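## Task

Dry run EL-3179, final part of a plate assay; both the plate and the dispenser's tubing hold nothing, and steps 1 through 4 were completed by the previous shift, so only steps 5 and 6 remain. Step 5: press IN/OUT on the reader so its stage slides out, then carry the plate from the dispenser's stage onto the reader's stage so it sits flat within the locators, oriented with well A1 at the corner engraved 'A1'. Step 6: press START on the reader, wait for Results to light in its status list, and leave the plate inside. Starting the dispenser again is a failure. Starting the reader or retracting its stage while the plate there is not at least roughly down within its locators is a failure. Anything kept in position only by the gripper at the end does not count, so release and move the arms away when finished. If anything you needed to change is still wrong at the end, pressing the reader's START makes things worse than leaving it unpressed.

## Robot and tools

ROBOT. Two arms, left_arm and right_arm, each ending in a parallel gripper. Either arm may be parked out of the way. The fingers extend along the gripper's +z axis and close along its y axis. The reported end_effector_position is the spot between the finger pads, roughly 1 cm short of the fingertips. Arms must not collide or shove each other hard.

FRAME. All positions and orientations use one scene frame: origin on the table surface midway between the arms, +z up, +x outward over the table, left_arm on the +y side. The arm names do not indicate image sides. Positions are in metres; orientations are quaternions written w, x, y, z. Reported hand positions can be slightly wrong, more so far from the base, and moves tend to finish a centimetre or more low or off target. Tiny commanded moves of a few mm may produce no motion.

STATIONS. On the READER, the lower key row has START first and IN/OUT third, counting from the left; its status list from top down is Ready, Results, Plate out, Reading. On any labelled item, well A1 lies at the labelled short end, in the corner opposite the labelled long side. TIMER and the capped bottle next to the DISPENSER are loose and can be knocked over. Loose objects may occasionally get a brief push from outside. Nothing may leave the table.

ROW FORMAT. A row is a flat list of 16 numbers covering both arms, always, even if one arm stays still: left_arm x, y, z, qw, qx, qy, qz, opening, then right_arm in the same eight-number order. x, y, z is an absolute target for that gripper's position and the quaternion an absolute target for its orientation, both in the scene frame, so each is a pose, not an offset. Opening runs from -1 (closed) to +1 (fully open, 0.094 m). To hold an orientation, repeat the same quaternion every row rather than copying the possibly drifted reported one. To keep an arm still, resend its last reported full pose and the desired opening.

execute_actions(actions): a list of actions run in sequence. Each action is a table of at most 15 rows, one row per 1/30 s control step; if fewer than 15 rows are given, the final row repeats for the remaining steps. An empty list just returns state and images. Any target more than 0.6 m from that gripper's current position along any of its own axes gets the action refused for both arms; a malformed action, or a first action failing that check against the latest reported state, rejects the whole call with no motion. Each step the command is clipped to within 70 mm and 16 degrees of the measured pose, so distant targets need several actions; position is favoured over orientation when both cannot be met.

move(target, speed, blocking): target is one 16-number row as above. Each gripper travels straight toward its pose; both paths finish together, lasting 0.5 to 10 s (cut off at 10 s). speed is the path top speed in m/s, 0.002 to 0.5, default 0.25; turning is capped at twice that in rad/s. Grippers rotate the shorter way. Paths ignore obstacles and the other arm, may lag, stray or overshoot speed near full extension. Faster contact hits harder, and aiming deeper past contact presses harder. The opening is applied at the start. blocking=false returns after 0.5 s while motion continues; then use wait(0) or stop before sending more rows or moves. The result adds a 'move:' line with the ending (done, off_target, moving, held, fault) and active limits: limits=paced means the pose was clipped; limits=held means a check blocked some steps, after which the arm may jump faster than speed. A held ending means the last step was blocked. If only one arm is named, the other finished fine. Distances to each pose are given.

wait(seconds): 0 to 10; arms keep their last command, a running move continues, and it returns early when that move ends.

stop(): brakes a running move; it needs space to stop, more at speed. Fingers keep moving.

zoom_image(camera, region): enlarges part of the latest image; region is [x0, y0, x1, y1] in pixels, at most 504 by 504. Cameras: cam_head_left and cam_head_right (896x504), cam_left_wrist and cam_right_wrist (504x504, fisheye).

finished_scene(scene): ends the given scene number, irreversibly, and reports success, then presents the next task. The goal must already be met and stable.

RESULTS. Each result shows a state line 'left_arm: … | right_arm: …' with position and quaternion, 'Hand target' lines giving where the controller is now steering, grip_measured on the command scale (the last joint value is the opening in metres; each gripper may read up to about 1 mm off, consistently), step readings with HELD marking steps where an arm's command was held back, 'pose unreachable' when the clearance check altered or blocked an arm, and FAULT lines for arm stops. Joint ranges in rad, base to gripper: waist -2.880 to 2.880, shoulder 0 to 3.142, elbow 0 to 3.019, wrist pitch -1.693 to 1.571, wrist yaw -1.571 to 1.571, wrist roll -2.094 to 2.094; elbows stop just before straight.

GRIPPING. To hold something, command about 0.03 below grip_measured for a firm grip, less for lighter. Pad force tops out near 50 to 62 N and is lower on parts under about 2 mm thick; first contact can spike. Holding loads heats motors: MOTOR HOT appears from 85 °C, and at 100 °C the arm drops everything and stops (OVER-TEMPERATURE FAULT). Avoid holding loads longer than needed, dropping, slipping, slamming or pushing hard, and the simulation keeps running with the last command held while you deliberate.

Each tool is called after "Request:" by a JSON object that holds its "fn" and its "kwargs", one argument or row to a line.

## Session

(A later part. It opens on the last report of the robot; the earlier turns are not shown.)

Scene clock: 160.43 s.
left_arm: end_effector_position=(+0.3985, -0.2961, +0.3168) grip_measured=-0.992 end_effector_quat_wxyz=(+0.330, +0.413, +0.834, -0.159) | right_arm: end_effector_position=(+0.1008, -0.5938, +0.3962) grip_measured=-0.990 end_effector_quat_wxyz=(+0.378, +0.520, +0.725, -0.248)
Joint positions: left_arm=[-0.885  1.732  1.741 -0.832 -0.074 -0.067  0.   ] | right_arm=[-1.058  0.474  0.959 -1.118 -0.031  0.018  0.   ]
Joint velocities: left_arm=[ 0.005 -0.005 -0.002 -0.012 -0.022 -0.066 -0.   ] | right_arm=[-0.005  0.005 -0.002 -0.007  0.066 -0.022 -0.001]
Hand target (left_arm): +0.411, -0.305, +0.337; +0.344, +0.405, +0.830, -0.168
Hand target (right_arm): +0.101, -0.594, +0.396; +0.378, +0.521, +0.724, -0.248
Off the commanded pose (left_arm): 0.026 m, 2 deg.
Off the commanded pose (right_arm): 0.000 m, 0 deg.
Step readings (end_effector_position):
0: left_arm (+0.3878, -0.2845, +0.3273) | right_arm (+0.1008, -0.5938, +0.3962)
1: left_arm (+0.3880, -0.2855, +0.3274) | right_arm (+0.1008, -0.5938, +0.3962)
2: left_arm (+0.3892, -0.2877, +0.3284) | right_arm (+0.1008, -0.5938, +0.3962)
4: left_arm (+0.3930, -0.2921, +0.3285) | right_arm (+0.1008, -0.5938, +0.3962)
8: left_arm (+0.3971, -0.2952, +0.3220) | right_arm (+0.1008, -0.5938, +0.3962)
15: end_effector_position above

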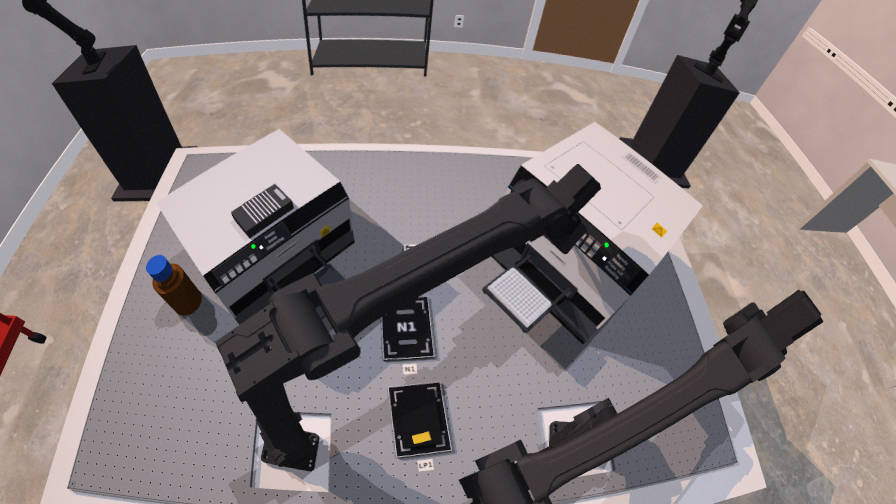

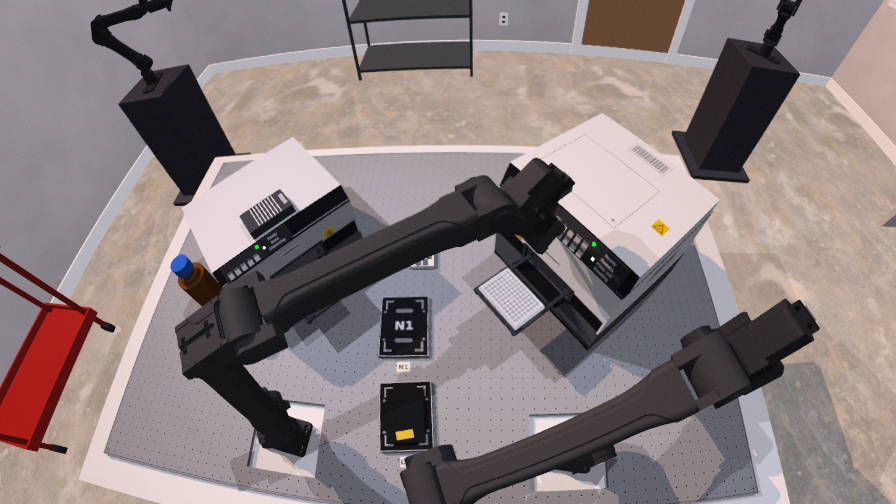

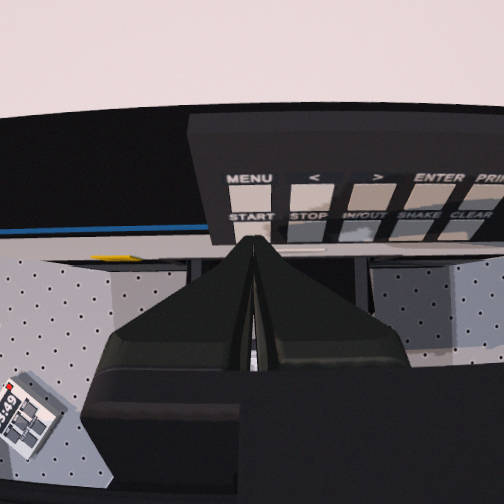

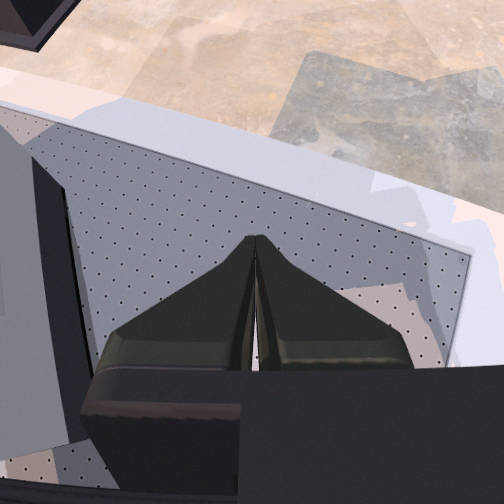

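Request:
{"fn": "execute_actions", "kwargs": {
  "actions": [
    [[0.4145,-0.3095,0.332,0.344,0.405,0.831,-0.168,-1,0.1008,-0.5938,0.3962,0.378,0.521,0.724,-0.248,-1]],
    [[0.419,-0.315,0.327,0.344,0.405,0.831,-0.168,-1,0.1008,-0.5938,0.3962,0.378,0.521,0.724,-0.248,-1]]
  ]
}}

Scene clock: 163.53 s.
left_arm: end_effector_position=(+0.4012, -0.3010, +0.3141) grip_measured=-0.992 end_effector_quat_wxyz=(+0.330, +0.413, +0.834, -0.159) | right_arm: end_effector_position=(+0.1008, -0.5938, +0.3962) grip_measured=-0.990 end_effector_quat_wxyz=(+0.378, +0.520, +0.725, -0.248)
Joint positions: left_arm=[-0.885  1.748  1.755 -0.832 -0.072 -0.067  0.   ] | right_arm=[-1.058  0.474  0.959 -1.118 -0.031  0.018  0.   ]
Joint velocities: left_arm=[ 0.005 -0.005 -0.022  0.002 -0.081 -0.022 -0.001] | right_arm=[-0.005 -0.005 -0.012 -0.002 -0.037 -0.022 -0.   ]
Hand target (left_arm): +0.418, -0.314, +0.327; +0.344, +0.405, +0.830, -0.168
Hand target (right_arm): +0.101, -0.594, +0.396; +0.378, +0.521, +0.724, -0.248
Off the commanded pose (left_arm): 0.026 m, 2 deg.
Off the commanded pose (right_arm): 0.000 m, 0 deg.
Step readings (end_effector_position; steps 1 to 15: 1st action; 16 to 30: 2nd action):
0: left_arm (+0.3985, -0.2961, +0.3168) | right_arm (+0.1008, -0.5938, +0.3962)
1: left_arm (+0.3985, -0.2961, +0.3168) | right_arm (+0.1008, -0.5938, +0.3962)
2: left_arm (+0.3985, -0.2961, +0.3168) | right_arm (+0.1008, -0.5938, +0.3962)
4: left_arm (+0.3985, -0.2961, +0.3166) | right_arm (+0.1008, -0.5938, +0.3962)
8: left_arm (+0.3987, -0.2963, +0.3158) | right_arm (+0.1008, -0.5938, +0.3962)
15: left_arm (+0.3987, -0.2964, +0.3153) | right_arm (+0.1008, -0.5938, +0.3962)
16: left_arm (+0.3988, -0.2969, +0.3151) | right_arm (+0.1008, -0.5938, +0.3962)
17: left_arm (+0.3993, -0.2978, +0.3154) | right_arm (+0.1008, -0.5938, +0.3962)
19: left_arm (+0.4005, -0.2998, +0.3146) | right_arm (+0.1008, -0.5938, +0.3962)
23: left_arm (+0.4012, -0.3010, +0.3141) | right_arm (+0.1008, -0.5938, +0.3962)
30: end_effector_position above

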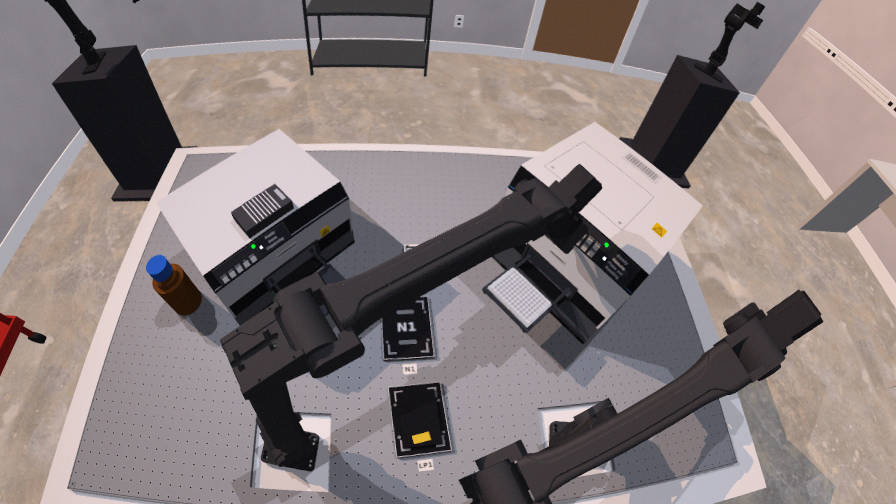

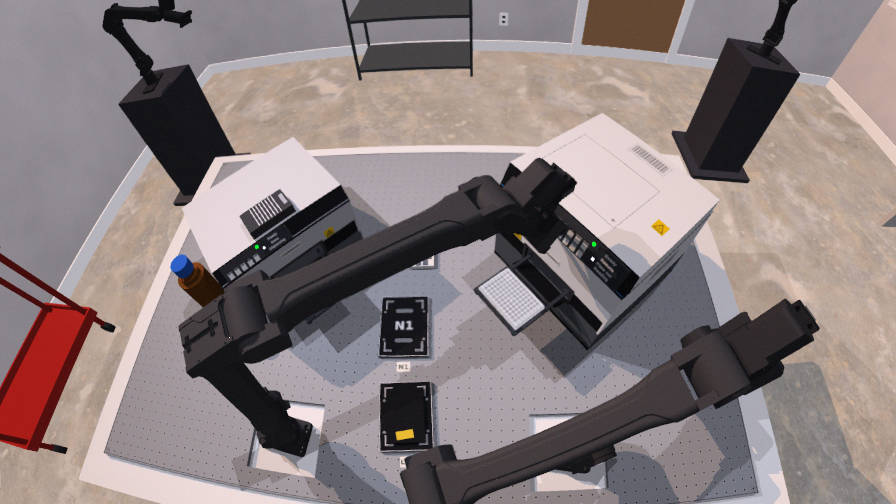

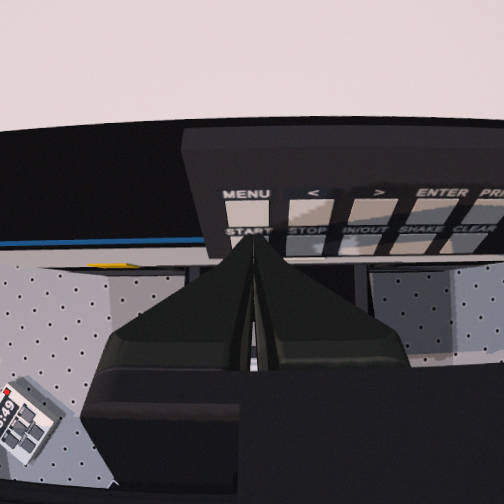

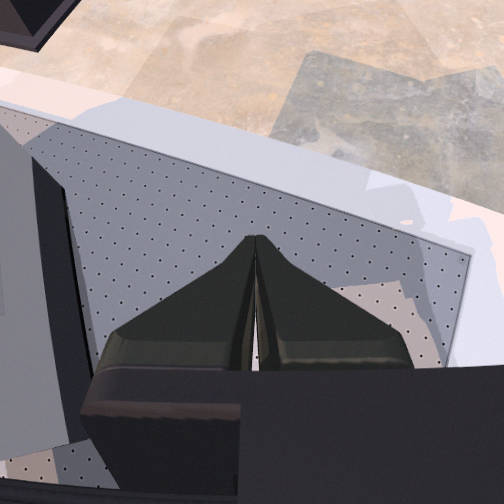

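Request:
{"fn": "execute_actions", "kwargs": {
  "actions": [
    [[0.4145,-0.309,0.324,0.332,0.407,0.836,-0.162,-1,0.1008,-0.5938,0.3962,0.378,0.521,0.724,-0.248,-1]]
  ]
}}

Scene clock: 166.53 s.
left_arm: end_effector_position=(+0.4003, -0.2996, +0.3125) grip_measured=-0.992 end_effector_quat_wxyz=(+0.325, +0.414, +0.835, -0.157) | right_arm: end_effector_position=(+0.1008, -0.5938, +0.3962) grip_measured=-0.990 end_effector_quat_wxyz=(+0.378, +0.520, +0.725, -0.248)
Joint positions: left_arm=[-0.885  1.748  1.756 -0.843 -0.071 -0.067  0.   ] | right_arm=[-1.058  0.474  0.959 -1.118 -0.031  0.018  0.   ]
Joint velocities: left_arm=[-0.015  0.024  0.002  0.007  0.022  0.022 -0.001] | right_arm=[-0.015 -0.005  0.002 -0.002 -0.051  0.051 -0.001]
Hand target (left_arm): +0.414, -0.308, +0.324; +0.333, +0.407, +0.835, -0.162
Hand target (right_arm): +0.101, -0.594, +0.396; +0.378, +0.521, +0.724, -0.248
Off the commanded pose (left_arm): 0.021 m, 1 deg.
Off the commanded pose (right_arm): 0.000 m, 0 deg.
Step readings (end_effector_position):
0: left_arm (+0.4012, -0.3010, +0.3141) | right_arm (+0.1008, -0.5938, +0.3962)
1: left_arm (+0.4010, -0.3007, +0.3138) | right_arm (+0.1008, -0.5938, +0.3962)
2: left_arm (+0.4008, -0.3004, +0.3137) | right_arm (+0.1008, -0.5938, +0.3962)
4: left_arm (+0.4004, -0.2999, +0.3131) | right_arm (+0.1008, -0.5938, +0.3962)
8: left_arm (+0.4003, -0.2997, +0.3126) | right_arm (+0.1008, -0.5938, +0.3962)
15: end_effector_position above

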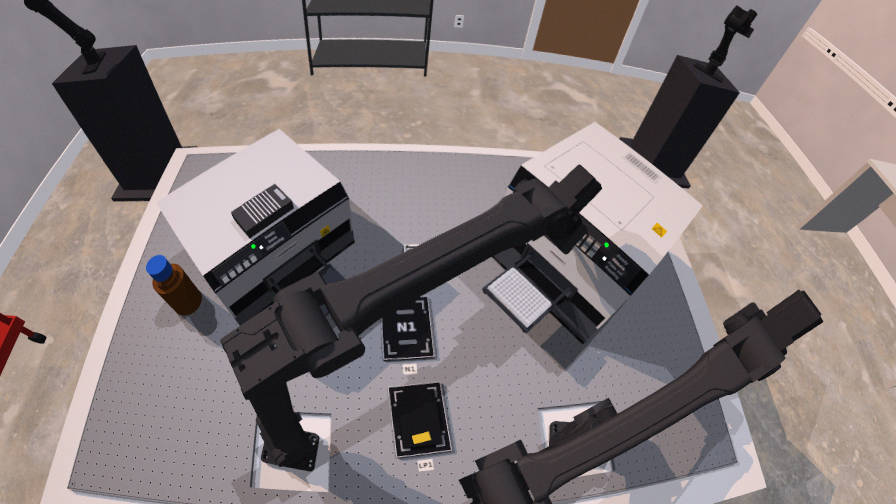

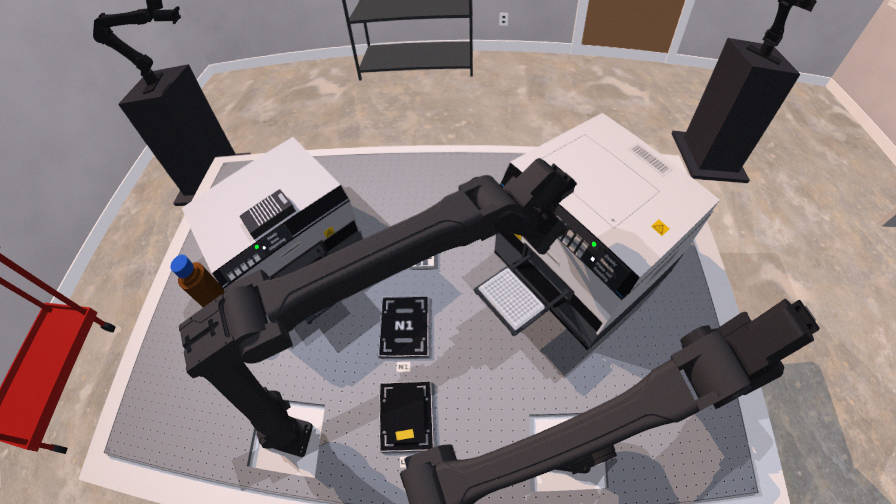

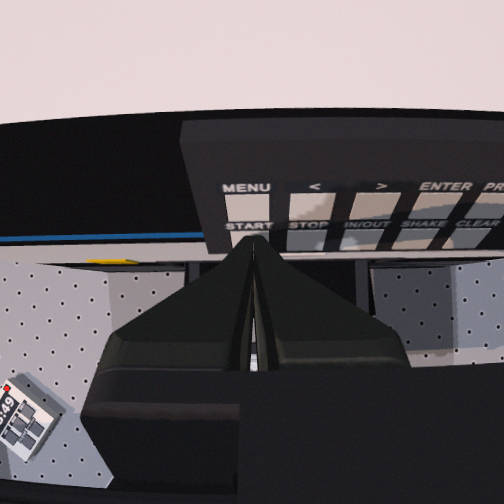

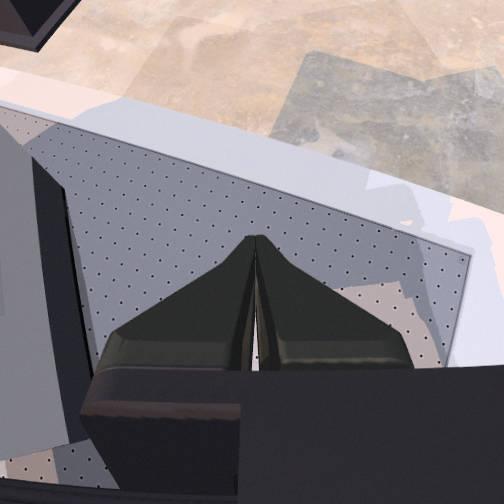

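Request:
{"fn": "execute_actions", "kwargs": {
  "actions": [
    [[0.418,-0.311,0.310,0.321,0.409,0.840,-0.156,-1,0.1008,-0.5938,0.3962,0.378,0.521,0.724,-0.248,-1]]
  ]
}}

Scene clock: 168.13 s.
left_arm: end_effector_position=(+0.4000, -0.2993, +0.3105) grip_measured=-0.992 end_effector_quat_wxyz=(+0.320, +0.416, +0.837, -0.155) | right_arm: end_effector_position=(+0.1008, -0.5938, +0.3962) grip_measured=-0.990 end_effector_quat_wxyz=(+0.378, +0.520, +0.725, -0.248)
Joint positions: left_arm=[-0.884  1.753  1.762 -0.855 -0.068 -0.067  0.   ] | right_arm=[-1.058  0.474  0.959 -1.118 -0.031  0.018  0.   ]
Joint velocities: left_arm=[-0.015  0.015 -0.007  0.002 -0.037 -0.007  0.   ] | right_arm=[-0.005 -0.005  0.002  0.002 -0.022 -0.051 -0.   ]
Hand target (left_arm): +0.417, -0.310, +0.310; +0.322, +0.409, +0.840, -0.156
Hand target (right_arm): +0.101, -0.594, +0.396; +0.378, +0.521, +0.724, -0.248
Off the commanded pose (left_arm): 0.021 m, 1 deg.
Off the commanded pose (right_arm): 0.000 m, 0 deg.
Step readings (end_effector_position):
0: left_arm (+0.4003, -0.2996, +0.3125) | right_arm (+0.1008, -0.5938, +0.3962)
1: left_arm (+0.4004, -0.2997, +0.3117) | right_arm (+0.1008, -0.5938, +0.3962)
2: left_arm (+0.4005, -0.2997, +0.3111) | right_arm (+0.1008, -0.5938, +0.3962)
4: left_arm (+0.4001, -0.2994, +0.3105) | right_arm (+0.1008, -0.5938, +0.3962)
8: left_arm (+0.4000, -0.2992, +0.3102) | right_arm (+0.1008, -0.5938, +0.3962)
15: end_effector_position above

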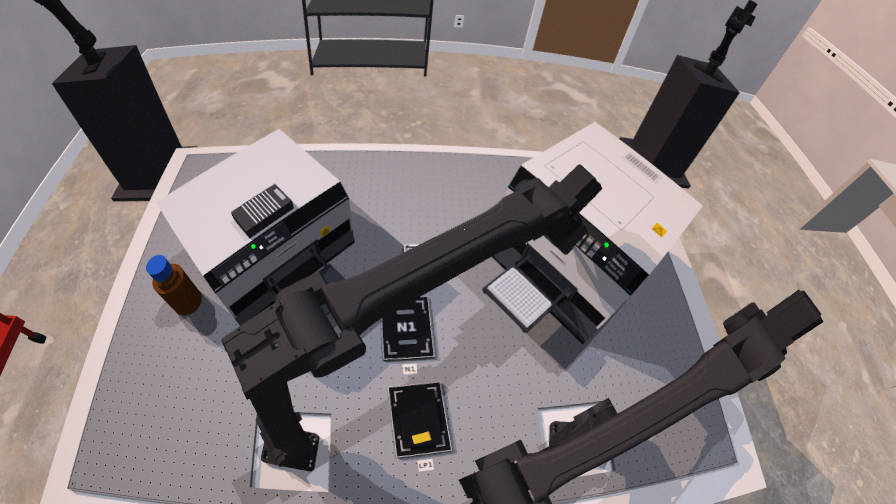

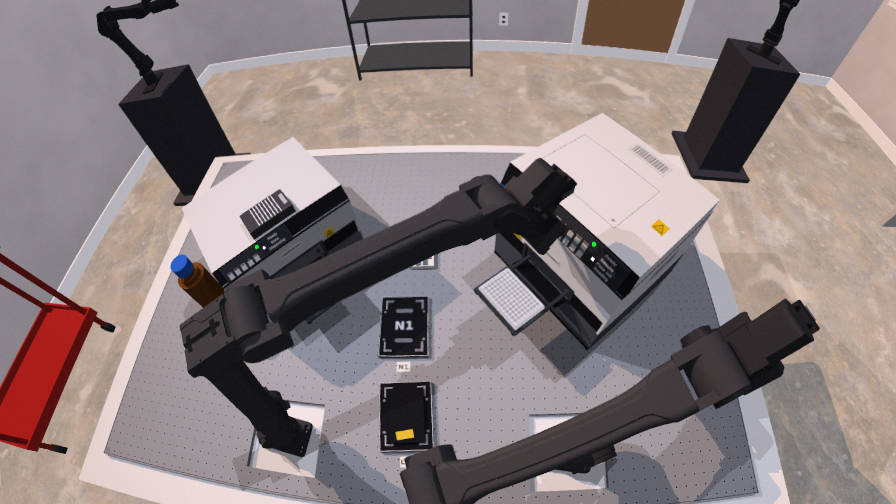

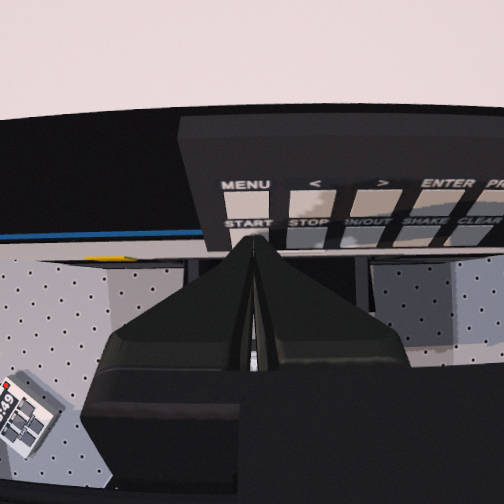

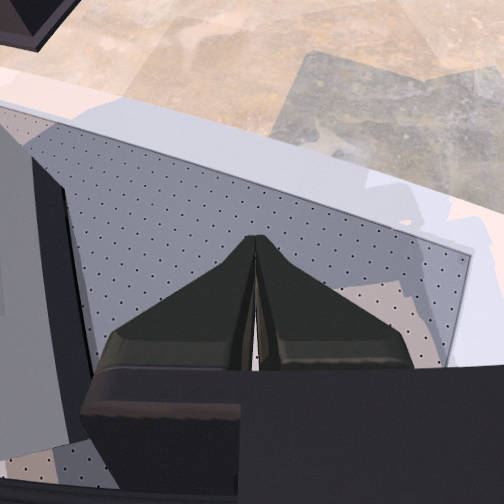

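Request:
{"fn": "execute_actions", "kwargs": {
  "actions": [
    [[0.426,-0.319,0.303,0.321,0.409,0.840,-0.156,-1,0.1008,-0.5938,0.3962,0.378,0.521,0.724,-0.248,-1]]
  ]
}}

Request:
{"fn": "zoom_image", "kwargs": {
  "camera": "cam_left_wrist",
  "region": [200, 170, 340, 280]
}}

Scene clock: 169.97 s.
left_arm: end_effector_position=(+0.4009, -0.3002, +0.3108) grip_measured=-0.992 end_effector_quat_wxyz=(+0.317, +0.416, +0.838, -0.155) | right_arm: end_effector_position=(+0.1008, -0.5938, +0.3962) grip_measured=-0.990 end_effector_quat_wxyz=(+0.378, +0.520, +0.725, -0.248)
Joint positions: left_arm=[-0.883  1.759  1.774 -0.867 -0.065 -0.067  0.   ] | right_arm=[-1.058  0.474  0.959 -1.118 -0.031  0.018  0.   ]
Joint velocities: left_arm=[ 0.005 -0.015  0.012 -0.007  0.051  0.066  0.001] | right_arm=[-0.005  0.005  0.002  0.002 -0.022 -0.037 -0.   ]
Hand target (left_arm): +0.425, -0.317, +0.302; +0.322, +0.409, +0.840, -0.156
Hand target (right_arm): +0.101, -0.594, +0.396; +0.378, +0.521, +0.724, -0.248
Off the commanded pose (left_arm): 0.032 m, 1 deg.
Off the commanded pose (right_arm): 0.000 m, 0 deg.
Step readings (end_effector_position):
0: left_arm (+0.4000, -0.2993, +0.3105) | right_arm (+0.1008, -0.5938, +0.3962)
1: left_arm (+0.4005, -0.2998, +0.3102) | right_arm (+0.1008, -0.5938, +0.3962)
2: left_arm (+0.4008, -0.3002, +0.3100) | right_arm (+0.1008, -0.5938, +0.3962)
4: left_arm (+0.4007, -0.3004, +0.3109) | right_arm (+0.1008, -0.5938, +0.3962)
8: left_arm (+0.4009, -0.3002, +0.3108) | right_arm (+0.1008, -0.5938, +0.3962)
15: end_effector_position above

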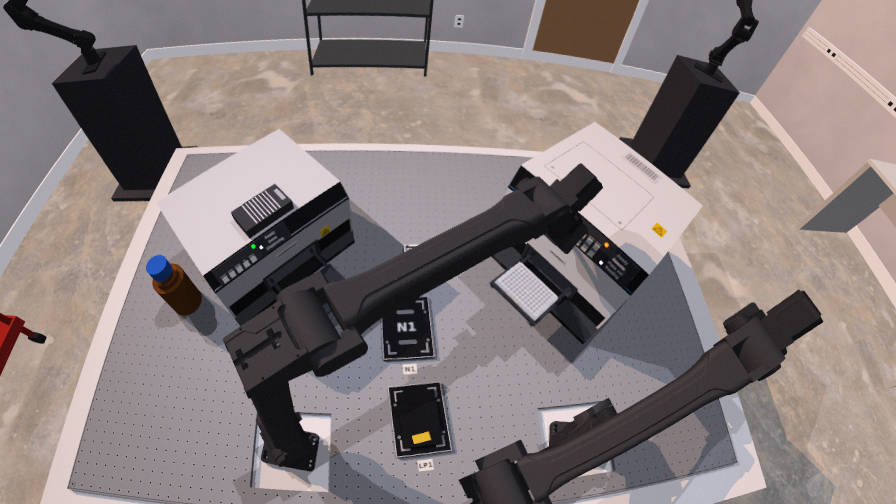

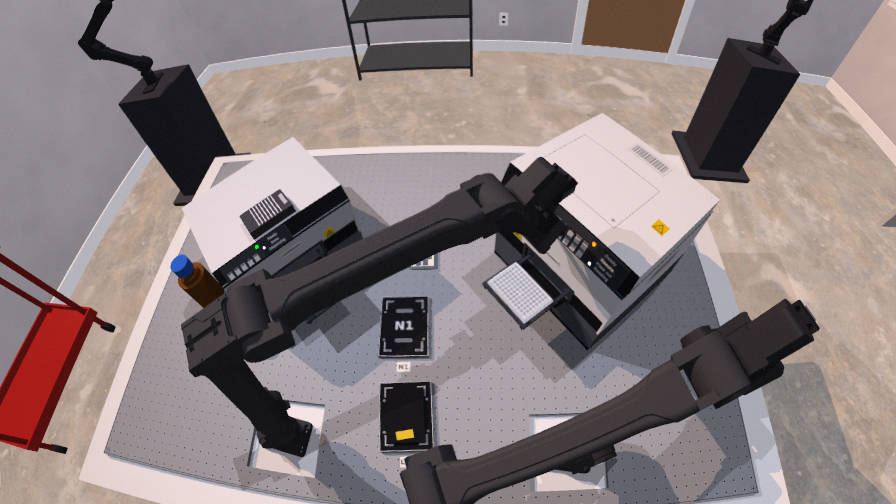

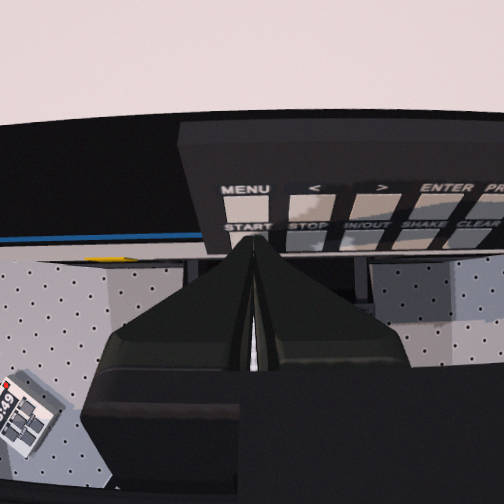

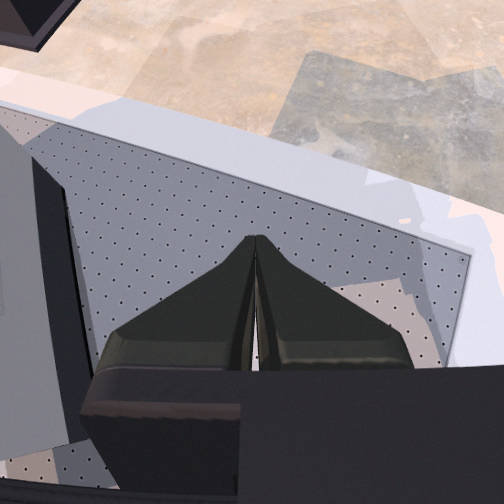

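Region (200, 170, 340, 280) of cam_left_wrist's 504x504 image, scaled by 3.600, with more detail than that image has; it fills the top 396 rows of this view, and the rest is white.

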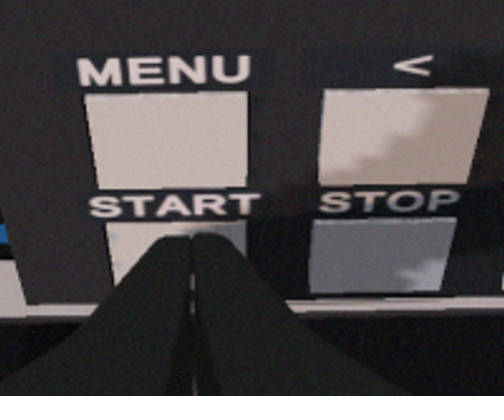

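Request:
{"fn": "move", "kwargs": {
  "target": [0.25,-0.05,0.33,0.321,0.409,0.840,-0.156,-1,0.1008,-0.5938,0.3962,0.378,0.521,0.724,-0.248,-1],
  "speed": 0.3
}}

Request:
{"fn": "wait", "kwargs": {
  "seconds": 10
}}

Request:
{"fn": "zoom_image", "kwargs": {
  "camera": "cam_head_right",
  "region": [490, 180, 650, 330]
}}

Scene clock: 173.37 s.
left_arm: end_effector_position=(+0.2491, -0.0520, +0.3477) grip_measured=-0.992 end_effector_quat_wxyz=(+0.339, +0.409, +0.831, -0.167) | right_arm: end_effector_position=(+0.1008, -0.5938, +0.3962) grip_measured=-0.990 end_effector_quat_wxyz=(+0.378, +0.520, +0.725, -0.248)
Joint positions: left_arm=[-0.878  0.963  1.077 -0.912 -0.065 -0.067  0.   ] | right_arm=[-1.058  0.474  0.959 -1.118 -0.031  0.018  0.   ]
Joint velocities: left_arm=[ 0.015  0.015 -0.017  0.012 -0.037  0.066 -0.001] | right_arm=[-0.005 -0.005  0.012 -0.022 -0.066  0.037 -0.001]
Hand target (left_arm): +0.251, -0.049, +0.331; +0.321, +0.409, +0.840, -0.156
Hand target (right_arm): +0.101, -0.594, +0.396; +0.378, +0.521, +0.724, -0.248
Off the commanded pose (left_arm): 0.018 m, 3 deg.
Off the commanded pose (right_arm): 0.000 m, 0 deg.
move: off_target (left_arm)

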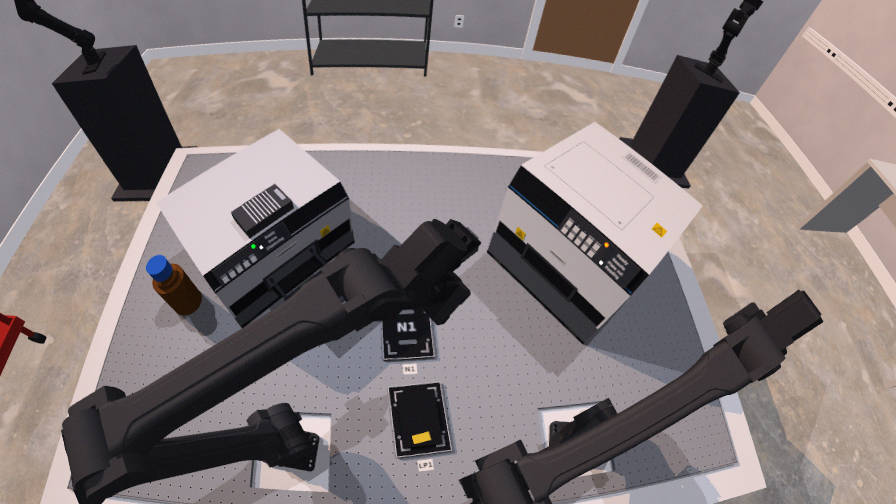

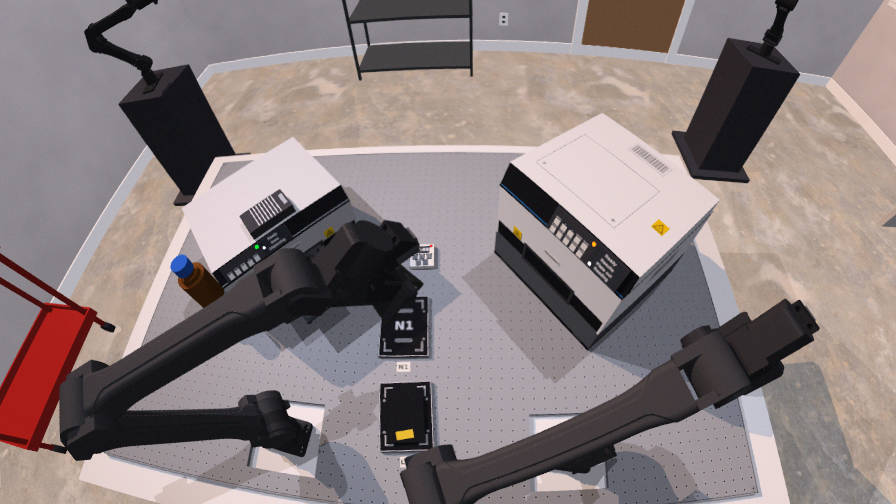

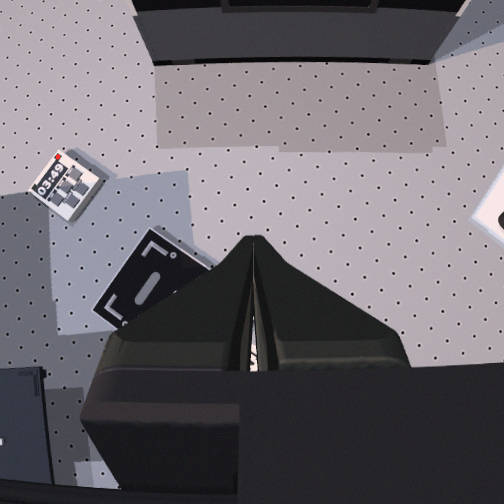

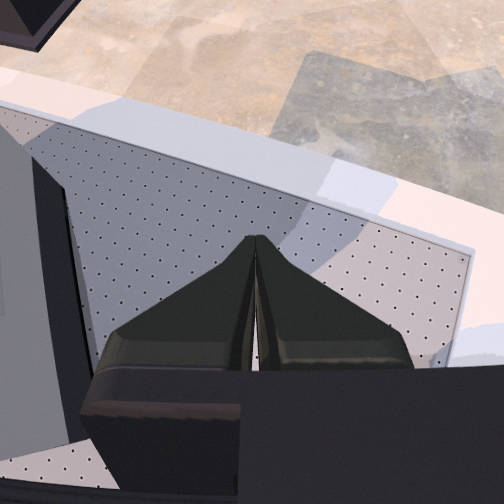

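Scene clock: 183.37 s.
left_arm: end_effector_position=(+0.2491, -0.0521, +0.3476) grip_measured=-0.992 end_effector_quat_wxyz=(+0.339, +0.409, +0.831, -0.167) | right_arm: end_effector_position=(+0.1008, -0.5938, +0.3962) grip_measured=-0.990 end_effector_quat_wxyz=(+0.378, +0.520, +0.725, -0.248)
Joint positions: left_arm=[-0.878  0.964  1.077 -0.912 -0.065 -0.067  0.   ] | right_arm=[-1.058  0.474  0.959 -1.118 -0.031  0.018  0.   ]
Joint velocities: left_arm=[-0.005 -0.005  0.007  0.007 -0.037 -0.066  0.001] | right_arm=[-0.005 -0.005 -0.002  0.002 -0.007 -0.022  0.001]
Hand target (left_arm): +0.251, -0.049, +0.331; +0.321, +0.409, +0.840, -0.156
Hand target (right_arm): +0.101, -0.594, +0.396; +0.378, +0.521, +0.724, -0.248
Off the commanded pose (left_arm): 0.018 m, 3 deg.
Off the commanded pose (right_arm): 0.000 m, 0 deg.
wait: 10.00 s; at rest by 0.17 s

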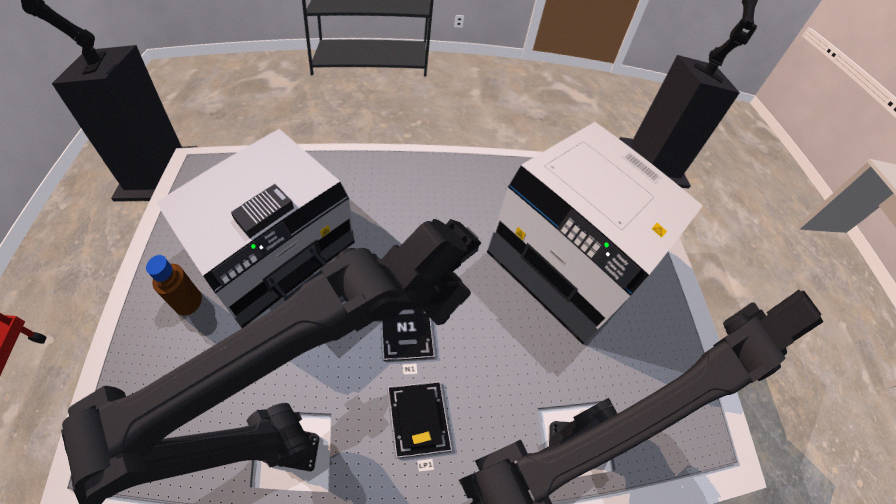

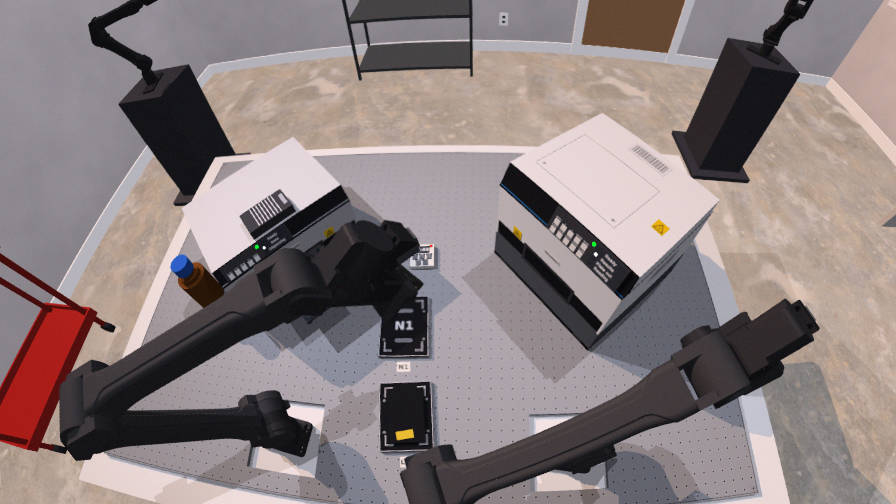

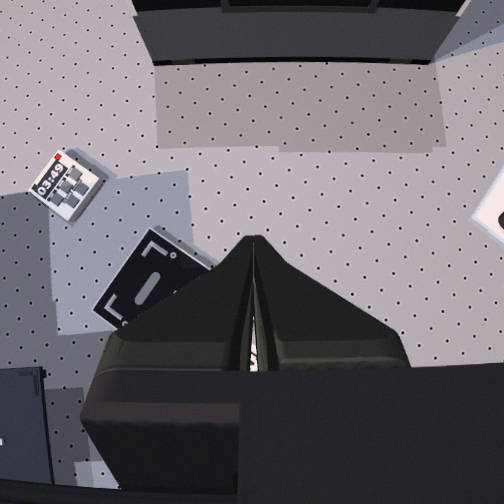

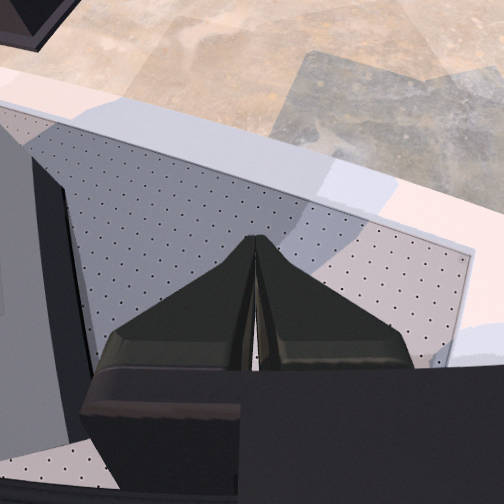

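Region (490, 180, 650, 330) of cam_head_right's 896x504 image, scaled by 3.150, with more detail than that image has; it fills the top 472 rows of this view, and the rest is white.

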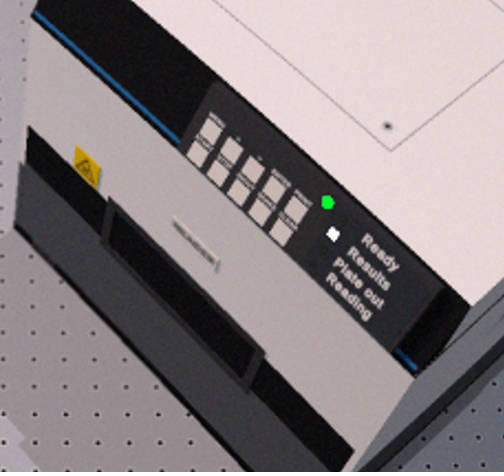

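Request:
{"fn": "finished_scene", "kwargs": {
  "scene": 1
}}

The scene is finished: the task was done.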